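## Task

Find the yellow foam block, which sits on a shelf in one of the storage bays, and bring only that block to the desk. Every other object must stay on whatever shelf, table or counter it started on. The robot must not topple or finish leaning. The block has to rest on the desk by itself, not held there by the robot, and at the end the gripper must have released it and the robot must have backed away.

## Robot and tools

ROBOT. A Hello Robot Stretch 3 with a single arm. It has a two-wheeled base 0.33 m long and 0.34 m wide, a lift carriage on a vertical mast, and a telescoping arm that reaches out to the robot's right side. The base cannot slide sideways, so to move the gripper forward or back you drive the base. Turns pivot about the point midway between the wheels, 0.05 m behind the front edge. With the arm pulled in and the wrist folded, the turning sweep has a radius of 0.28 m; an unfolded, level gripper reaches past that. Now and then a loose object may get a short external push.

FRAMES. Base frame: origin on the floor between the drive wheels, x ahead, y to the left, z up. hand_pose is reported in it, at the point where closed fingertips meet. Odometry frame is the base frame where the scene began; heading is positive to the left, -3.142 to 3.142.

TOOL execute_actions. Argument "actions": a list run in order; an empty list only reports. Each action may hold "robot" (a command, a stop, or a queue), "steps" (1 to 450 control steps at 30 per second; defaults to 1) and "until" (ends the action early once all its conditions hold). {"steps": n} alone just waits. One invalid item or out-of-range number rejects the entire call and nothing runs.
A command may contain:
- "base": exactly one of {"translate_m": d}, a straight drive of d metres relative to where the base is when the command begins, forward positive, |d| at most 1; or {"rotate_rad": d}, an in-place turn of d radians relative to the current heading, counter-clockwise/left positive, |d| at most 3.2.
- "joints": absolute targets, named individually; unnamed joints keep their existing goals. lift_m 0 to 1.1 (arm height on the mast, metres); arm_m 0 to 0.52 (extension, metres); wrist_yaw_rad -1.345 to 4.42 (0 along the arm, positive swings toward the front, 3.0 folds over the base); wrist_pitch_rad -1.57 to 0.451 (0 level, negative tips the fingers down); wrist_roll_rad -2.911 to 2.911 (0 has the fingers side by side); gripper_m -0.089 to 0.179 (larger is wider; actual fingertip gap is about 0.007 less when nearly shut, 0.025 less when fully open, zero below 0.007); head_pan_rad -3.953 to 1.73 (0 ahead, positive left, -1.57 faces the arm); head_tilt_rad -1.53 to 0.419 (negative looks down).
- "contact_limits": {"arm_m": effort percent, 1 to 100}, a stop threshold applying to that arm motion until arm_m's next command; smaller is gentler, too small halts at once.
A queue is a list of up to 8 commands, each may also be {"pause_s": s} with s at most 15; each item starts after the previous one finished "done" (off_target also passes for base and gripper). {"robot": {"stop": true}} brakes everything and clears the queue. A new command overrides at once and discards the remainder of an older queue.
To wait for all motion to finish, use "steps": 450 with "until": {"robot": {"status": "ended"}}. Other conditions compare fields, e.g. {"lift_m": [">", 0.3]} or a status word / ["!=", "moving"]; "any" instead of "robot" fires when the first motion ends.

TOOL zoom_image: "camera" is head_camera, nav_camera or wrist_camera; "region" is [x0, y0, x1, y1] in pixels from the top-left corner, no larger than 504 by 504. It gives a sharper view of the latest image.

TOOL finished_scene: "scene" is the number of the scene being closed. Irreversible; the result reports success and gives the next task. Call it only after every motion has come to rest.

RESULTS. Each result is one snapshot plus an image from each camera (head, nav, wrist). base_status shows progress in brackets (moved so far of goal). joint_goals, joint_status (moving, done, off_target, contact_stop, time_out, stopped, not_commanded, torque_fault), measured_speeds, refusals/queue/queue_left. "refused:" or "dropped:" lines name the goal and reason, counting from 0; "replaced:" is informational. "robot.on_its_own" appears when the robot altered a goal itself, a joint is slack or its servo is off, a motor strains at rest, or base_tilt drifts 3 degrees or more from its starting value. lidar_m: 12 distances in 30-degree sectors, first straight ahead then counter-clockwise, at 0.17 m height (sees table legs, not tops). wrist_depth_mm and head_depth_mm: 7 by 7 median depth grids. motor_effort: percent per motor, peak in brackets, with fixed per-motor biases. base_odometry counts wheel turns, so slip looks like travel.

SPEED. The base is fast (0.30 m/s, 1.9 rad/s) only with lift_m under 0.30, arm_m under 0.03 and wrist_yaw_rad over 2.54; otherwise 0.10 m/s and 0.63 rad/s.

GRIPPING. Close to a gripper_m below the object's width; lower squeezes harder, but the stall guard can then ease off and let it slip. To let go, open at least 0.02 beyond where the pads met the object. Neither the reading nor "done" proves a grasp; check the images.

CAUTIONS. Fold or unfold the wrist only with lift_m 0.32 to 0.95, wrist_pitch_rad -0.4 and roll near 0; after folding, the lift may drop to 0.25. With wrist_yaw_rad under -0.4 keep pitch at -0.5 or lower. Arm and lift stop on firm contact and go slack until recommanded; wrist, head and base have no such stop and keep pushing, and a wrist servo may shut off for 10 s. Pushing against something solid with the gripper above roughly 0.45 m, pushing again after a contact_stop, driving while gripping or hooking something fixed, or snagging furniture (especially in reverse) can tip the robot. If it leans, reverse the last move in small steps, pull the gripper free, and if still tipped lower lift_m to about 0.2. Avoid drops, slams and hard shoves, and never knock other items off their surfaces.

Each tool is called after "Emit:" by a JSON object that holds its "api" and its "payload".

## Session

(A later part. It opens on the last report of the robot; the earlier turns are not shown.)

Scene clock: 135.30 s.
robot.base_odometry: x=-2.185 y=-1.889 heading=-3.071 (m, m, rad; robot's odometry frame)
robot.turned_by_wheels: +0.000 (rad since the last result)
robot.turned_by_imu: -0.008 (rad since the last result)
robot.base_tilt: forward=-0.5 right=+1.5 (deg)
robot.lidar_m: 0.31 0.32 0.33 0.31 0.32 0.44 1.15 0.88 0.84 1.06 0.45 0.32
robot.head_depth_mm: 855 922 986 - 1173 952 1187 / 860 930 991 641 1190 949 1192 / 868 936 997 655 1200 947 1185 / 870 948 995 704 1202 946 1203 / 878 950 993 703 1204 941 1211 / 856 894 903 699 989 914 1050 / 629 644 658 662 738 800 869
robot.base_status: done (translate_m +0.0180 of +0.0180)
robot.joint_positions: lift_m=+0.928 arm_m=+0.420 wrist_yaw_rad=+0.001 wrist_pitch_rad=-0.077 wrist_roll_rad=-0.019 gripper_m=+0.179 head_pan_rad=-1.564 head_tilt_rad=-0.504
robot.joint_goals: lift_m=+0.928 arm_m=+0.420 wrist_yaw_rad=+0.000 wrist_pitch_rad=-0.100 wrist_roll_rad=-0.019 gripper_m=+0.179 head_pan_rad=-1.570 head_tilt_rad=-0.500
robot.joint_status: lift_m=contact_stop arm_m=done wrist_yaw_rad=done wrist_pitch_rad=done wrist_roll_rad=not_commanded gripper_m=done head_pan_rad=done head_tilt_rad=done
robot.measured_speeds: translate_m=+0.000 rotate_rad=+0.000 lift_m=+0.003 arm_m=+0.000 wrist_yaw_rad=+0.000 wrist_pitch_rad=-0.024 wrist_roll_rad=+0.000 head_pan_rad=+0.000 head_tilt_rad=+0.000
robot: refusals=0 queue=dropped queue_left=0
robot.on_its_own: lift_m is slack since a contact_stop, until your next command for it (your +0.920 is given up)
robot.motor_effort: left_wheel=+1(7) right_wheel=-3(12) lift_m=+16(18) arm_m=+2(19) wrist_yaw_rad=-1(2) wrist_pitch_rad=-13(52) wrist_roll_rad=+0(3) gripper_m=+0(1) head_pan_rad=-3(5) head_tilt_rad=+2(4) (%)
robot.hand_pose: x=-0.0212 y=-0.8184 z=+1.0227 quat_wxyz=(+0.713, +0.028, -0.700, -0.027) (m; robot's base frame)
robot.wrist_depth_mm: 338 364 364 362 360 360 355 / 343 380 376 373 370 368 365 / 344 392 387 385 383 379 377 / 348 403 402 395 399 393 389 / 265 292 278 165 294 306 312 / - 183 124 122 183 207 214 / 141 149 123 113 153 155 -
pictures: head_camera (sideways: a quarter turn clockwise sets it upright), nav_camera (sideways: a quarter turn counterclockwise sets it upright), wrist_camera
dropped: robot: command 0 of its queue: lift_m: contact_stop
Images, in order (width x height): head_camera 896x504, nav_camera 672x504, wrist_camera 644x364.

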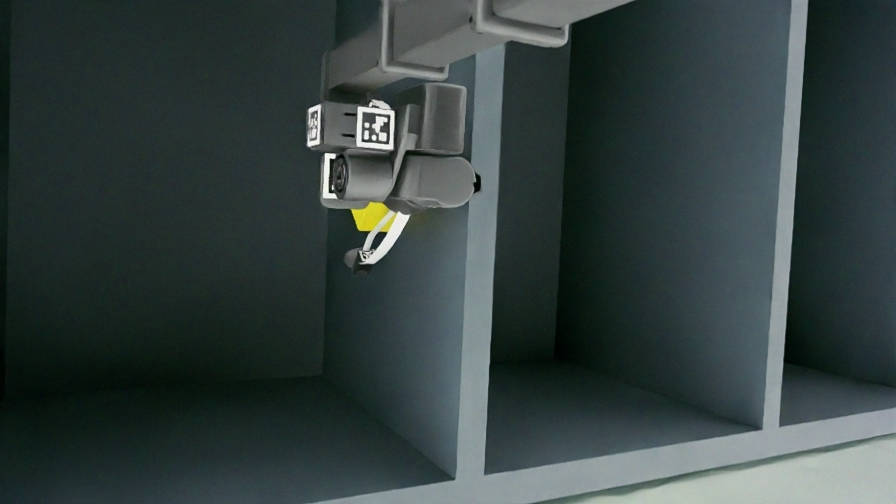

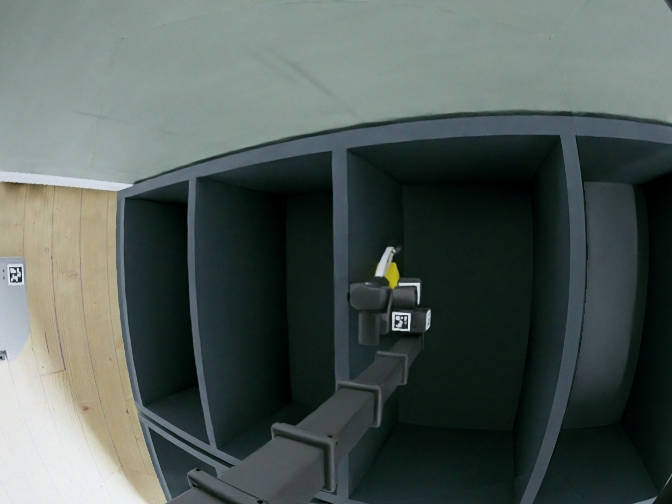

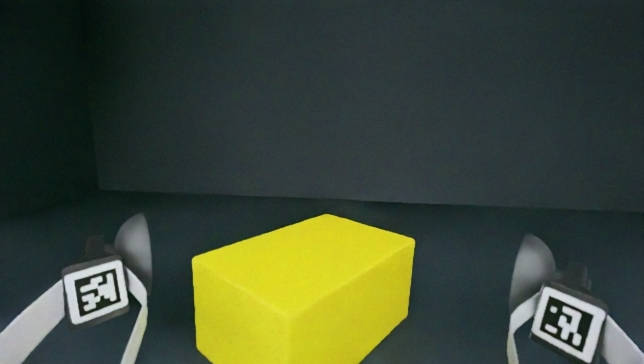

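Emit:
{"api": "execute_actions", "payload": {"actions": [{"robot":[{"joints":{"lift_m":0.942,"arm_m":0.405}},{"base":{"translate_m":0.01}},{"joints":{"gripper_m":0.03}}],"steps":450,"until":{"robot":{"status":"ended"}}}]}}

Scene clock: 152.83 s.
robot.base_odometry: x=-2.195 y=-1.890 heading=-3.071 (m, m, rad; robot's odometry frame)
robot.turned_by_wheels: +0.000 (rad since the last result)
robot.turned_by_imu: -0.001 (rad since the last result)
robot.base_tilt: forward=-0.4 right=+1.5 (deg)
robot.lidar_m: 0.30 0.31 0.33 0.31 0.32 0.44 1.15 0.87 0.84 1.03 0.43 0.31
robot.head_depth_mm: 857 926 987 - 1169 955 1193 / 863 933 987 639 1188 951 1184 / 863 935 997 654 1192 946 1188 / 868 941 993 706 1206 945 1214 / 877 948 998 704 1206 943 1209 / 831 858 875 699 946 899 1012 / 605 618 633 654 722 778 843
robot.base_status: done (translate_m +0.0100 of +0.0100)
robot.joint_positions: lift_m=+0.942 arm_m=+0.405 wrist_yaw_rad=+0.001 wrist_pitch_rad=-0.115 wrist_roll_rad=-0.019 gripper_m=+0.031 head_pan_rad=-1.564 head_tilt_rad=-0.504
robot.joint_goals: lift_m=+0.942 arm_m=+0.405 wrist_yaw_rad=+0.000 wrist_pitch_rad=-0.100 wrist_roll_rad=-0.019 gripper_m=+0.030 head_pan_rad=-1.570 head_tilt_rad=-0.500
robot.joint_status: lift_m=done arm_m=done wrist_yaw_rad=done wrist_pitch_rad=done wrist_roll_rad=not_commanded gripper_m=done head_pan_rad=done head_tilt_rad=done
robot.measured_speeds: translate_m=+0.000 rotate_rad=+0.000 lift_m=+0.000 arm_m=+0.000 wrist_yaw_rad=+0.000 wrist_pitch_rad=+0.000 wrist_roll_rad=+0.000 head_pan_rad=+0.000 head_tilt_rad=+0.000
robot: refusals=0 queue=done queue_left=0
robot.motor_effort: left_wheel=+1(4) right_wheel=-2(5) lift_m=+21(23) arm_m=-4(6) wrist_yaw_rad=-1(0) wrist_pitch_rad=+9(12) wrist_roll_rad=+0(0) gripper_m=-15(87) head_pan_rad=-4(4) head_tilt_rad=+2(2) (%)
robot.hand_pose: x=-0.0212 y=-0.8021 z=+1.0273 quat_wxyz=(+0.713, +0.042, -0.699, -0.040) (m; robot's base frame)
robot.wrist_depth_mm: 328 374 375 369 368 363 361 / 331 388 387 384 383 380 376 / 334 403 403 399 398 393 388 / 334 413 413 413 406 405 405 / 264 269 296 173 269 296 303 / 194 197 - 141 135 211 215 / 153 155 156 146 155 164 166
pictures: head_camera (sideways: a quarter turn clockwise sets it upright), nav_camera (sideways: a quarter turn counterclockwise sets it upright), wrist_camera
Images, in order (width x height): head_camera 896x504, nav_camera 672x504, wrist_camera 644x364.

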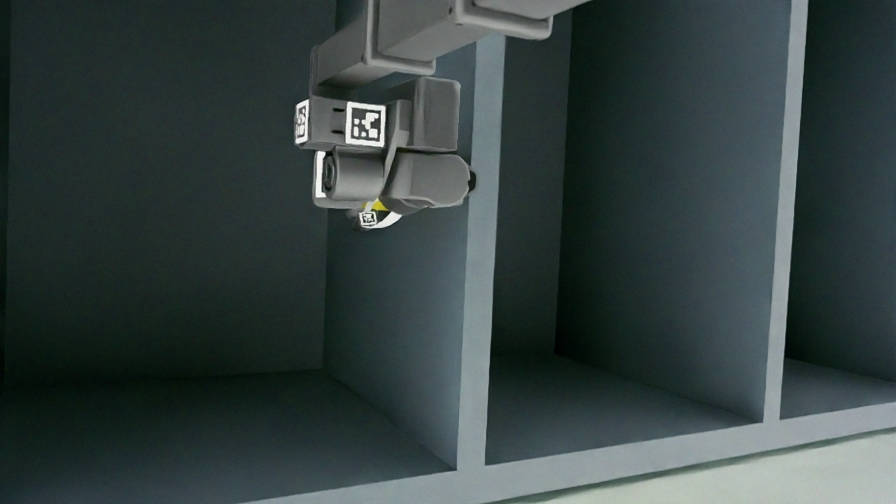

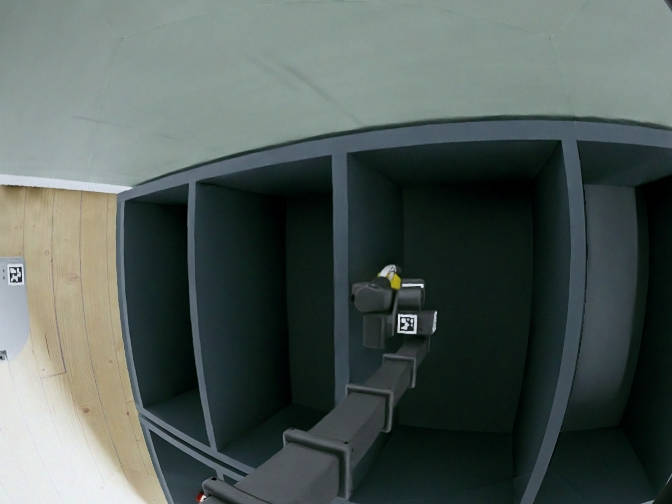

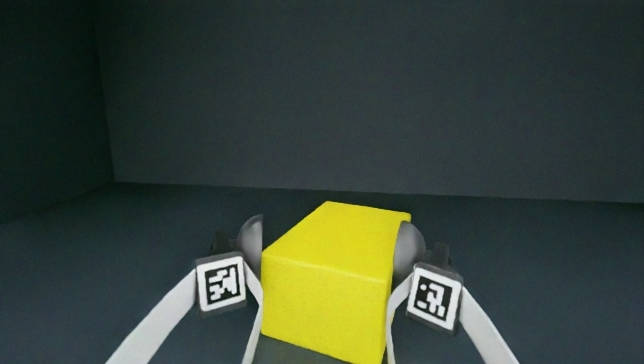

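Emit:
{"api": "execute_actions", "payload": {"actions": [{"robot":[{"joints":{"gripper_m":0.11}},{"joints":{"lift_m":0.935,"arm_m":0.415}},{"joints":{"gripper_m":0.0}},{"joints":{"lift_m":0.97}}],"steps":450,"until":{"robot":{"status":"ended"}}}]}}

Scene clock: 163.57 s.
robot.base_odometry: x=-2.195 y=-1.890 heading=-3.071 (m, m, rad; robot's odometry frame)
robot.turned_by_wheels: +0.000 (rad since the last result)
robot.turned_by_imu: -0.001 (rad since the last result)
robot.base_tilt: forward=-0.5 right=+1.5 (deg)
robot.lidar_m: 0.30 0.31 0.33 0.31 0.32 0.44 1.16 0.87 0.85 1.03 0.43 0.31
robot.head_depth_mm: 856 926 977 642 1175 952 1183 / 857 932 - 674 1186 952 1191 / 866 935 985 671 1200 947 1188 / 871 941 992 704 1201 944 1208 / 874 951 1001 704 1197 945 1206 / 832 859 874 701 947 902 1005 / 603 619 634 654 721 777 843
robot.base_status: done (translate_m +0.0100 of +0.0100)
robot.joint_positions: lift_m=+0.970 arm_m=+0.415 wrist_yaw_rad=+0.001 wrist_pitch_rad=-0.119 wrist_roll_rad=-0.019 gripper_m=+0.005 head_pan_rad=-1.564 head_tilt_rad=-0.504
robot.joint_goals: lift_m=+0.970 arm_m=+0.415 wrist_yaw_rad=+0.000 wrist_pitch_rad=-0.100 wrist_roll_rad=-0.019 gripper_m=+0.003 head_pan_rad=-1.570 head_tilt_rad=-0.500
robot.joint_status: lift_m=done arm_m=done wrist_yaw_rad=done wrist_pitch_rad=done wrist_roll_rad=not_commanded gripper_m=done head_pan_rad=done head_tilt_rad=done
robot.measured_speeds: translate_m=+0.000 rotate_rad=+0.000 lift_m=+0.000 arm_m=+0.000 wrist_yaw_rad=+0.000 wrist_pitch_rad=+0.000 wrist_roll_rad=+0.000 head_pan_rad=+0.000 head_tilt_rad=+0.000
robot: refusals=0 queue=done queue_left=0
robot.motor_effort: left_wheel=+1(0) right_wheel=-2(1) lift_m=+21(22) arm_m=+3(3) wrist_yaw_rad=-1(1) wrist_pitch_rad=+11(11) wrist_roll_rad=+0(0) gripper_m=-25(100) head_pan_rad=-4(3) head_tilt_rad=+1(3) (%)
robot.hand_pose: x=-0.0212 y=-0.8112 z=+1.0543 quat_wxyz=(+0.713, +0.043, -0.699, -0.041) (m; robot's base frame)
robot.wrist_depth_mm: 326 367 364 362 359 355 353 / 331 380 376 377 371 368 369 / 335 395 395 389 386 384 380 / 334 414 411 405 403 401 396 / 306 331 349 154 331 362 371 / 238 242 138 128 122 259 263 / 189 191 185 134 190 202 204
pictures: head_camera (sideways: a quarter turn clockwise sets it upright), nav_camera (sideways: a quarter turn counterclockwise sets it upright), wrist_camera
Images, in order (width x height): head_camera 896x504, nav_camera 672x504, wrist_camera 644x364.

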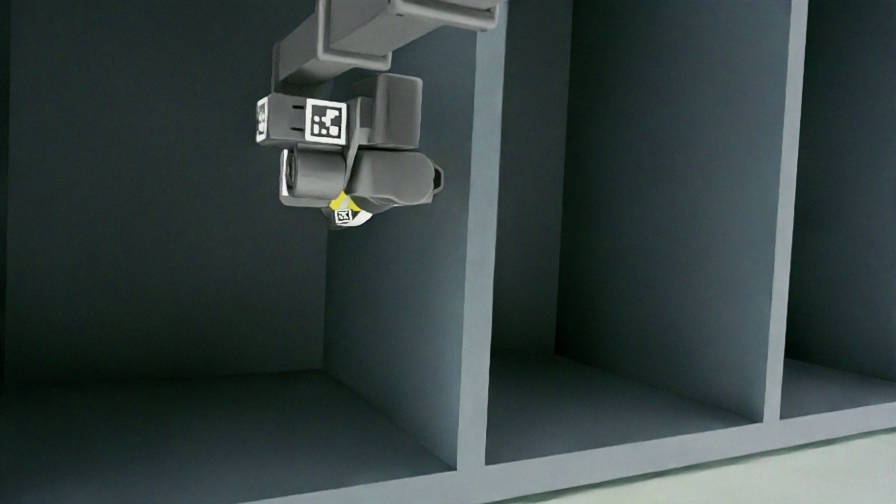

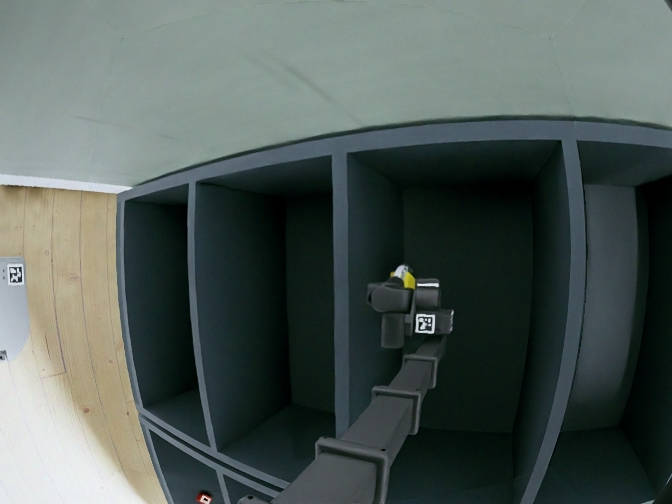

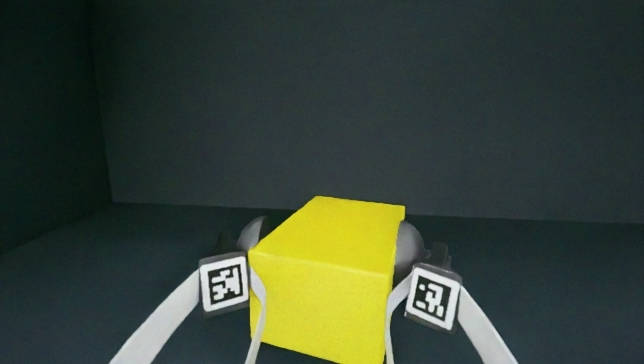

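Emit:
{"api": "execute_actions", "payload": {"actions": [{"robot":[{"joints":{"arm_m":0.0}},{"joints":{"lift_m":0.85,"wrist_pitch_rad":-0.4,"wrist_yaw_rad":2.8,"head_pan_rad":-3.1}},{"base":{"translate_m":-1.0},"joints":{"lift_m":0.29}}],"steps":450,"until":{"robot":{"status":"ended"}}},{"steps":300,"until":{"robot":{"status":"ended"}}}]}}

Emit:
{"api": "execute_actions", "payload": {"actions": [{"robot":[{"base":{"translate_m":-1.0}},{"base":{"translate_m":-0.27}},{"base":{"rotate_rad":-1.571},"joints":{"head_pan_rad":-1.9}},{"base":{"translate_m":-0.8}},{"joints":{"lift_m":0.9}}],"steps":450,"until":{"robot":{"status":"ended"}}},{"steps":300,"until":{"robot":{"status":"ended"}}}]}}

Scene clock: 192.37 s.
robot.base_odometry: x=-1.197 y=-1.819 heading=-3.071 (m, m, rad; robot's odometry frame)
robot.turned_by_wheels: +0.000 (rad since the last result)
robot.turned_by_imu: -0.002 (rad since the last result)
robot.base_tilt: forward=-0.4 right=+1.4 (deg)
robot.lidar_m: 1.22 0.43 0.31 0.30 0.31 0.41 2.16 2.54 0.82 1.07 0.69 1.35
robot.head_depth_mm: 2043 2192 2408 2539 2060 1616 1324 / 2067 2215 2418 2620 2063 1603 1327 / 2083 2250 2454 2628 2051 1599 1321 / 2117 2296 2514 2678 2034 1602 1322 / 2123 2313 2537 2687 2033 1605 1312 / 2139 2332 2573 2672 2021 1608 1310 / 2167 2363 2599 2728 2004 1594 1303
robot.base_status: done (translate_m -1.0000 of -1.0000)
robot.joint_positions: lift_m=+0.290 arm_m=+0.003 wrist_yaw_rad=+2.799 wrist_pitch_rad=-0.417 wrist_roll_rad=-0.019 gripper_m=+0.017 head_pan_rad=-3.093 head_tilt_rad=-0.504
robot.joint_goals: lift_m=+0.290 arm_m=+0.000 wrist_yaw_rad=+2.800 wrist_pitch_rad=-0.400 wrist_roll_rad=-0.019 gripper_m=+0.016 head_pan_rad=-3.100 head_tilt_rad=-0.500
robot.joint_status: lift_m=done arm_m=done wrist_yaw_rad=done wrist_pitch_rad=done wrist_roll_rad=not_commanded gripper_m=done head_pan_rad=done head_tilt_rad=done
robot.measured_speeds: translate_m=+0.000 rotate_rad=+0.000 lift_m=+0.000 arm_m=+0.000 wrist_yaw_rad=+0.000 wrist_pitch_rad=+0.000 wrist_roll_rad=+0.000 head_pan_rad=+0.000 head_tilt_rad=+0.000
robot: refusals=0 queue=done queue_left=0
robot.on_its_own: gripper_m is held at +0.016, not at your +0.000, by its stall guard, which is not easing now
robot.motor_effort: left_wheel=+1(7) right_wheel=-1(9) lift_m=+17(22) arm_m=-4(4) wrist_yaw_rad=+1(2) wrist_pitch_rad=+10(11) wrist_roll_rad=+0(0) gripper_m=-20(25) head_pan_rad=-4(52) head_tilt_rad=+3(2) (%)
robot.hand_pose: x=+0.0543 y=+0.0635 z=+0.3030 quat_wxyz=(+0.262, +0.700, +0.029, +0.663) (m; robot's base frame)
robot.wrist_depth_mm: - 278 298 324 353 390 433 / - 297 321 351 382 429 479 / - 322 350 385 422 477 536 / - 352 379 414 467 537 617 / 341 389 402 154 512 593 637 / 374 - 137 128 122 529 526 / 411 - - 133 435 448 451
pictures: head_camera (sideways: a quarter turn clockwise sets it upright), nav_camera (sideways: a quarter turn counterclockwise sets it upright), wrist_camera
Images, in order (width x height): head_camera 896x504, nav_camera 672x504, wrist_camera 644x364.

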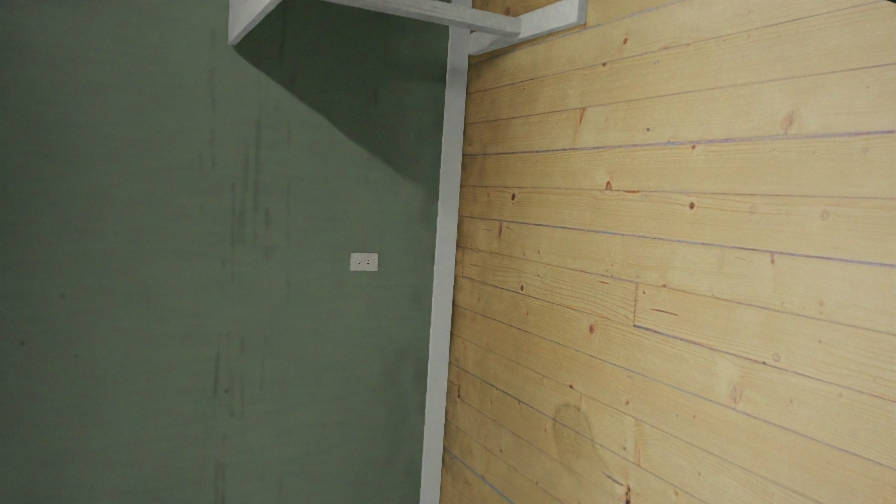

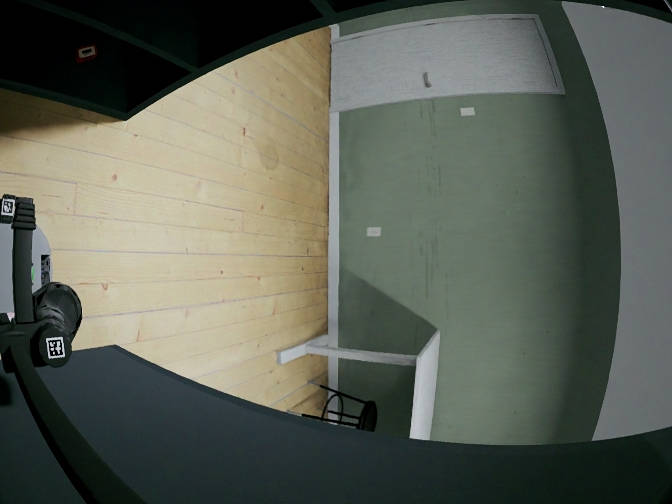

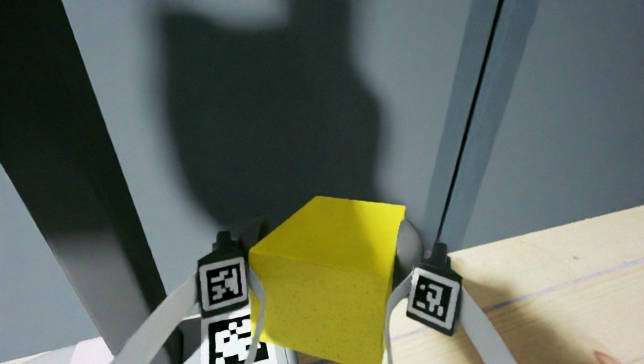

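Scene clock: 212.80 s.
robot.base_odometry: x=+0.126 y=-2.528 heading=+1.641 (m, m, rad; robot's odometry frame)
robot.turned_by_wheels: -1.571 (rad since the last result)
robot.turned_by_imu: -1.575 (rad since the last result)
robot.base_tilt: forward=-0.5 right=+1.5 (deg)
robot.lidar_m: 2.89 1.59 0.72 0.69 2.11 1.06 1.01 1.26 0.61 0.78 0.79 1.72
robot.head_depth_mm: 1128 1235 1240 768 602 1658 - / 1100 1194 1231 763 577 991 - / 1069 1165 1220 760 554 951 - / 1042 1126 1192 758 551 964 - / 1017 1097 1153 754 548 1511 1356 / 990 1070 1120 750 548 1501 1383 / 967 1042 1095 747 544 1462 1351
robot.base_status: done (translate_m -0.8000 of -0.8000)
robot.joint_positions: lift_m=+0.900 arm_m=+0.003 wrist_yaw_rad=+2.799 wrist_pitch_rad=-0.417 wrist_roll_rad=-0.019 gripper_m=+0.017 head_pan_rad=-1.907 head_tilt_rad=-0.504
robot.joint_goals: lift_m=+0.900 arm_m=+0.000 wrist_yaw_rad=+2.800 wrist_pitch_rad=-0.400 wrist_roll_rad=-0.019 gripper_m=+0.016 head_pan_rad=-1.900 head_tilt_rad=-0.500
robot.joint_status: lift_m=done arm_m=done wrist_yaw_rad=done wrist_pitch_rad=done wrist_roll_rad=not_commanded gripper_m=done head_pan_rad=done head_tilt_rad=done
robot.measured_speeds: translate_m=+0.000 rotate_rad=+0.000 lift_m=+0.000 arm_m=+0.000 wrist_yaw_rad=+0.000 wrist_pitch_rad=+0.000 wrist_roll_rad=+0.000 head_pan_rad=+0.000 head_tilt_rad=+0.000
robot: refusals=0 queue=done queue_left=0
robot.on_its_own: gripper_m is held at +0.016, not at your +0.000, by its stall guard, which is not easing now
robot.motor_effort: left_wheel=+1(10) right_wheel=-2(8) lift_m=+21(23) arm_m=-4(4) wrist_yaw_rad=+1(1) wrist_pitch_rad=+10(10) wrist_roll_rad=+0(0) gripper_m=-20(21) head_pan_rad=+3(47) head_tilt_rad=+2(3) (%)
robot.hand_pose: x=+0.0542 y=+0.0635 z=+0.9127 quat_wxyz=(+0.262, +0.700, +0.029, +0.663) (m; robot's base frame)
robot.wrist_depth_mm: - - - 689 735 - - / - - - 743 818 - - / - - - 808 913 - - / - - - 882 - - - / - - - 154 - - - / - - 138 128 122 - - / - - - 134 - - -
pictures: head_camera (sideways: a quarter turn clockwise sets it upright), nav_camera (sideways: a quarter turn counterclockwise sets it upright), wrist_camera
Images, in order (width x height): head_camera 896x504, nav_camera 672x504, wrist_camera 644x364.

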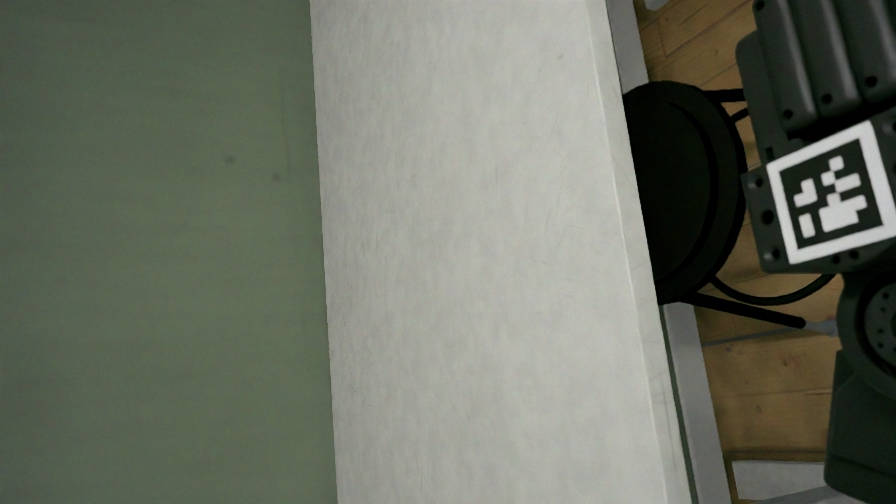

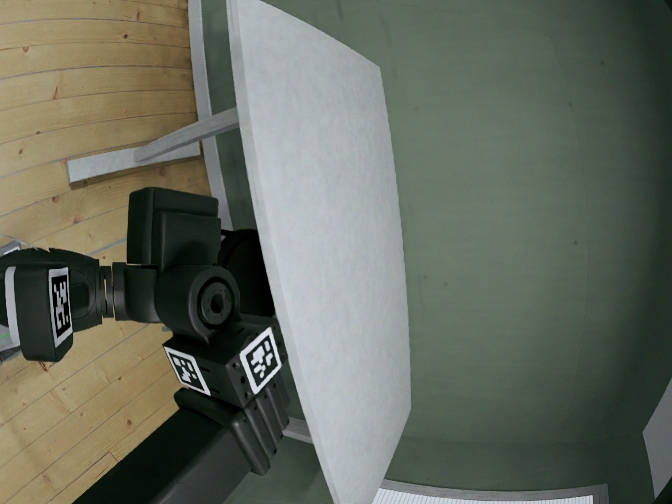

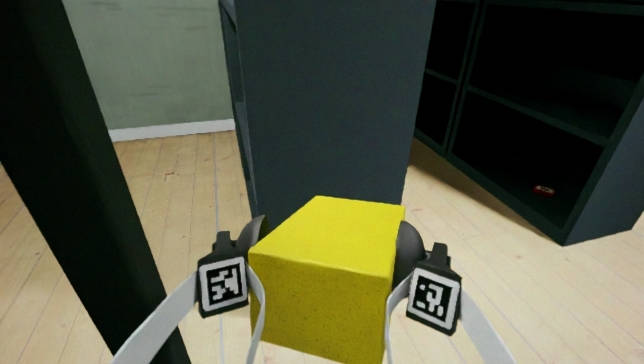

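Emit:
{"api": "execute_actions", "payload": {"actions": [{"robot":[{"joints":{"wrist_yaw_rad":1.5}},{"joints":{"lift_m":0.98,"wrist_pitch_rad":-0.1}},{"joints":{"wrist_yaw_rad":0,"head_pan_rad":-1.57}},{"joints":{"arm_m":0.25}},{"joints":{"lift_m":0.945}}],"steps":450,"until":{"robot":{"status":"ended"}}}]}}

Scene clock: 226.93 s.
robot.base_odometry: x=+0.126 y=-2.528 heading=+1.641 (m, m, rad; robot's odometry frame)
robot.turned_by_wheels: +0.000 (rad since the last result)
robot.turned_by_imu: -0.002 (rad since the last result)
robot.base_tilt: forward=-0.4 right=+1.5 (deg)
robot.lidar_m: 2.89 1.59 0.72 0.70 2.12 1.06 1.01 1.25 0.61 0.78 0.78 1.72
robot.head_depth_mm: 986 1068 1132 - 534 867 1234 / 992 1076 1138 - 514 921 1321 / 999 1083 1142 - 512 1513 1288 / 1001 1085 1144 735 551 1547 1314 / 1015 1097 1153 754 549 1425 1251 / 1020 1102 1163 747 546 1499 1307 / 1021 1114 1216 745 544 1586 1312
robot.base_status: done (translate_m -0.8000 of -0.8000)
robot.joint_positions: lift_m=+0.945 arm_m=+0.250 wrist_yaw_rad=+0.001 wrist_pitch_rad=-0.125 wrist_roll_rad=-0.019 gripper_m=+0.017 head_pan_rad=-1.577 head_tilt_rad=-0.504
robot.joint_goals: lift_m=+0.945 arm_m=+0.250 wrist_yaw_rad=+0.000 wrist_pitch_rad=-0.100 wrist_roll_rad=-0.019 gripper_m=+0.016 head_pan_rad=-1.570 head_tilt_rad=-0.500
robot.joint_status: lift_m=done arm_m=done wrist_yaw_rad=done wrist_pitch_rad=done wrist_roll_rad=not_commanded gripper_m=done head_pan_rad=done head_tilt_rad=done
robot.measured_speeds: translate_m=+0.000 rotate_rad=+0.000 lift_m=+0.000 arm_m=+0.000 wrist_yaw_rad=+0.000 wrist_pitch_rad=+0.000 wrist_roll_rad=+0.000 head_pan_rad=+0.000 head_tilt_rad=+0.000
robot: refusals=0 queue=done queue_left=0
robot.on_its_own: gripper_m is held at +0.016, not at your +0.000, by its stall guard, which is not easing now
robot.motor_effort: left_wheel=+1(2) right_wheel=-2(3) lift_m=+17(21) arm_m=+3(4) wrist_yaw_rad=+0(2) wrist_pitch_rad=+14(16) wrist_roll_rad=+0(0) gripper_m=-20(20) head_pan_rad=+4(30) head_tilt_rad=+2(1) (%)
robot.hand_pose: x=-0.0213 y=-0.6459 z=+1.0281 quat_wxyz=(+0.713, +0.045, -0.699, -0.044) (m; robot's base frame)
robot.wrist_depth_mm: 676 661 652 644 645 636 627 / 700 690 680 677 653 662 647 / 722 719 714 708 692 676 675 / 759 644 583 601 632 650 691 / 354 362 394 155 364 395 407 / 262 268 138 128 122 287 291 / 208 209 206 134 211 223 225
pictures: head_camera (sideways: a quarter turn clockwise sets it upright), nav_camera (sideways: a quarter turn counterclockwise sets it upright), wrist_camera
Images, in order (width x height): head_camera 896x504, nav_camera 672x504, wrist_camera 644x364.

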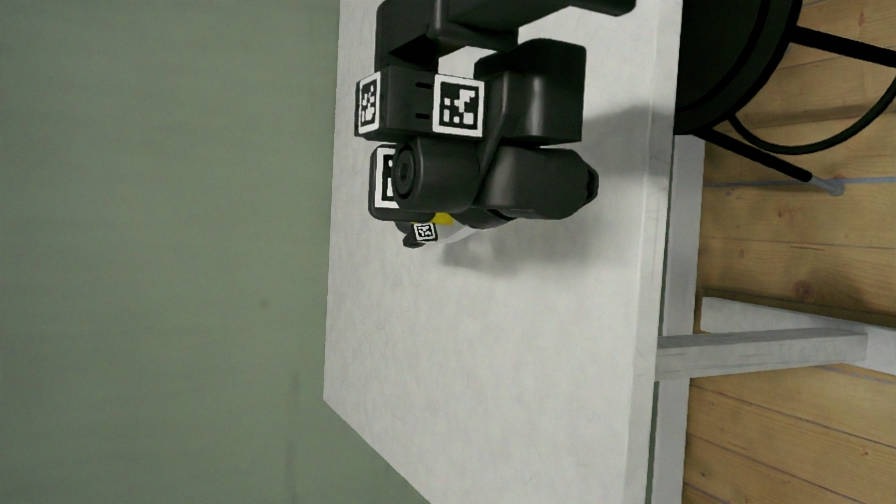

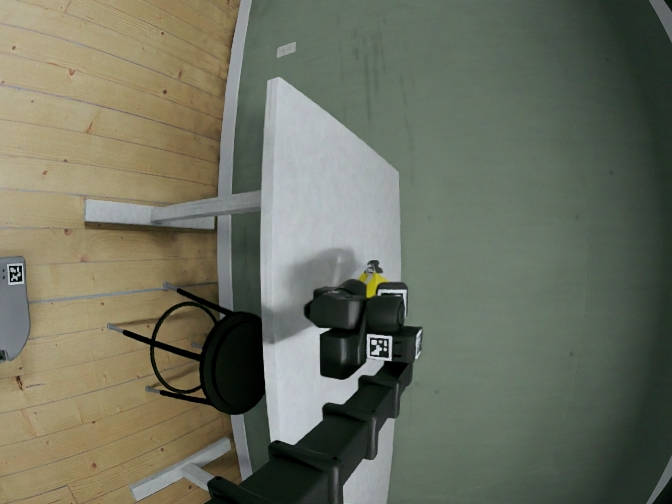

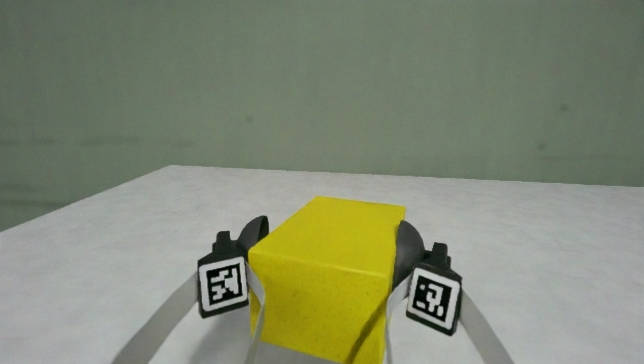

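Emit:
{"api": "execute_actions", "payload": {"actions": [{"robot":{"joints":{"lift_m":0.899}},"steps":450,"until":{"robot":{"status":"ended"}}},{"robot":[{"joints":{"gripper_m":0.13}},{"joints":{"lift_m":0.97}},{"joints":{"arm_m":0,"wrist_yaw_rad":1.2}}],"steps":450,"until":{"robot":{"status":"ended"}}}]}}

Scene clock: 240.43 s.
robot.base_odometry: x=+0.126 y=-2.528 heading=+1.641 (m, m, rad; robot's odometry frame)
robot.turned_by_wheels: +0.000 (rad since the last result)
robot.turned_by_imu: -0.001 (rad since the last result)
robot.base_tilt: forward=-0.5 right=+1.5 (deg)
robot.lidar_m: 2.90 1.59 0.72 0.69 2.11 1.06 1.01 1.25 0.61 0.78 0.79 1.72
robot.head_depth_mm: 984 1069 1134 769 557 - - / 992 1069 1140 763 553 480 - / 994 1083 1136 673 551 492 - / 1004 1092 1148 756 550 1554 1387 / 1012 1100 1150 751 548 1515 - / 1020 1105 1163 750 558 - - / 1021 1111 1216 748 545 - -
robot.base_status: done (translate_m -0.8000 of -0.8000)
robot.joint_positions: lift_m=+0.970 arm_m=+0.003 wrist_yaw_rad=+1.199 wrist_pitch_rad=-0.122 wrist_roll_rad=-0.019 gripper_m=+0.130 head_pan_rad=-1.577 head_tilt_rad=-0.504
robot.joint_goals: lift_m=+0.970 arm_m=+0.000 wrist_yaw_rad=+1.200 wrist_pitch_rad=-0.100 wrist_roll_rad=-0.019 gripper_m=+0.130 head_pan_rad=-1.570 head_tilt_rad=-0.500
robot.joint_status: lift_m=done arm_m=done wrist_yaw_rad=done wrist_pitch_rad=done wrist_roll_rad=not_commanded gripper_m=done head_pan_rad=done head_tilt_rad=done
robot.measured_speeds: translate_m=+0.000 rotate_rad=+0.000 lift_m=+0.000 arm_m=+0.000 wrist_yaw_rad=+0.000 wrist_pitch_rad=+0.000 wrist_roll_rad=+0.000 head_pan_rad=+0.000 head_tilt_rad=+0.000
robot: refusals=0 queue=done queue_left=0
robot.motor_effort: left_wheel=+1(1) right_wheel=-3(3) lift_m=+21(22) arm_m=-4(4) wrist_yaw_rad=+1(3) wrist_pitch_rad=+13(15) wrist_roll_rad=+0(0) gripper_m=+0(81) head_pan_rad=+4(4) head_tilt_rad=+2(2) (%)
robot.hand_pose: x=+0.2129 y=-0.2393 z=+1.0535 quat_wxyz=(+0.613, +0.431, -0.552, +0.367) (m; robot's base frame)
robot.wrist_depth_mm: - - - - - - 867 / - - - - - - 869 / - - - - - - 870 / - - - - - - 867 / - - - - - - 830 / - - - - - 355 336 / - - - - - - 262
pictures: head_camera (sideways: a quarter turn clockwise sets it upright), nav_camera (sideways: a quarter turn counterclockwise sets it upright), wrist_camera
Images, in order (width x height): head_camera 896x504, nav_camera 672x504, wrist_camera 644x364.

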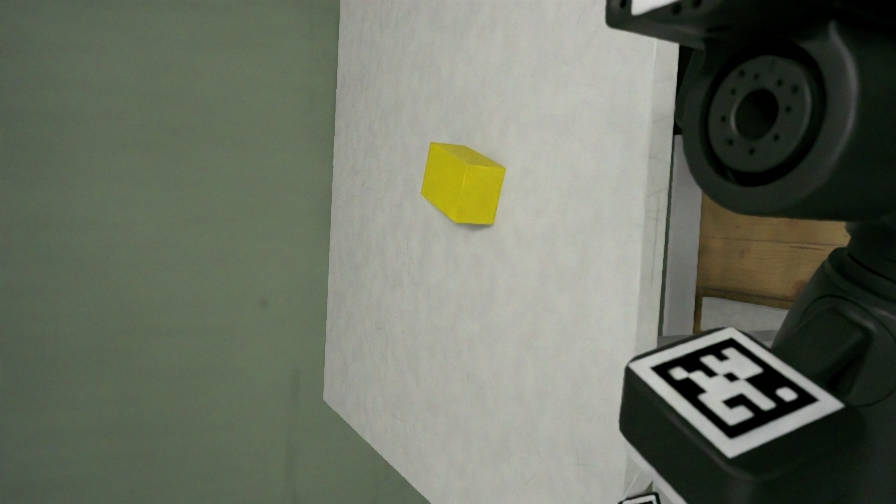

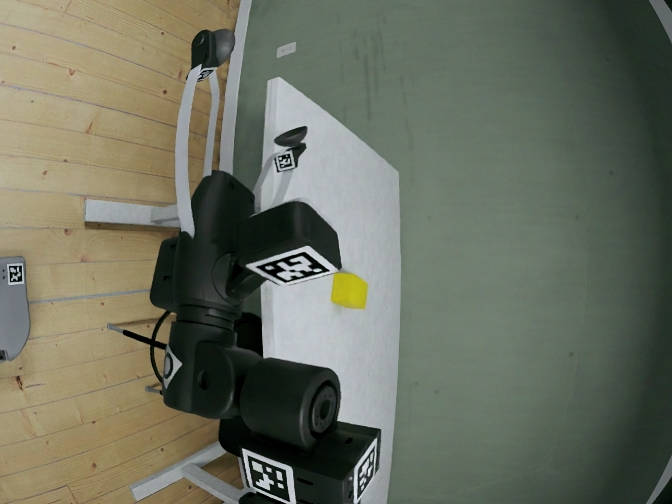

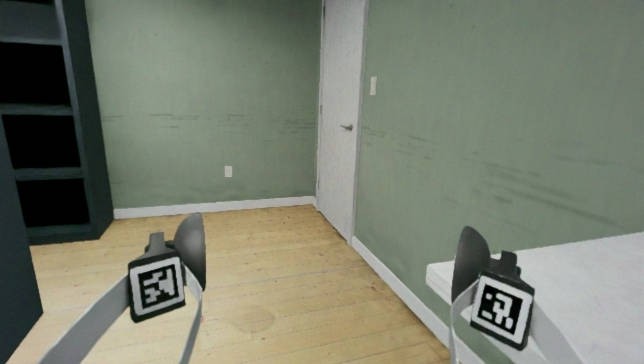

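Emit:
{"api": "finished_scene", "payload": {"scene": 1}}

The scene is finished: the task was done.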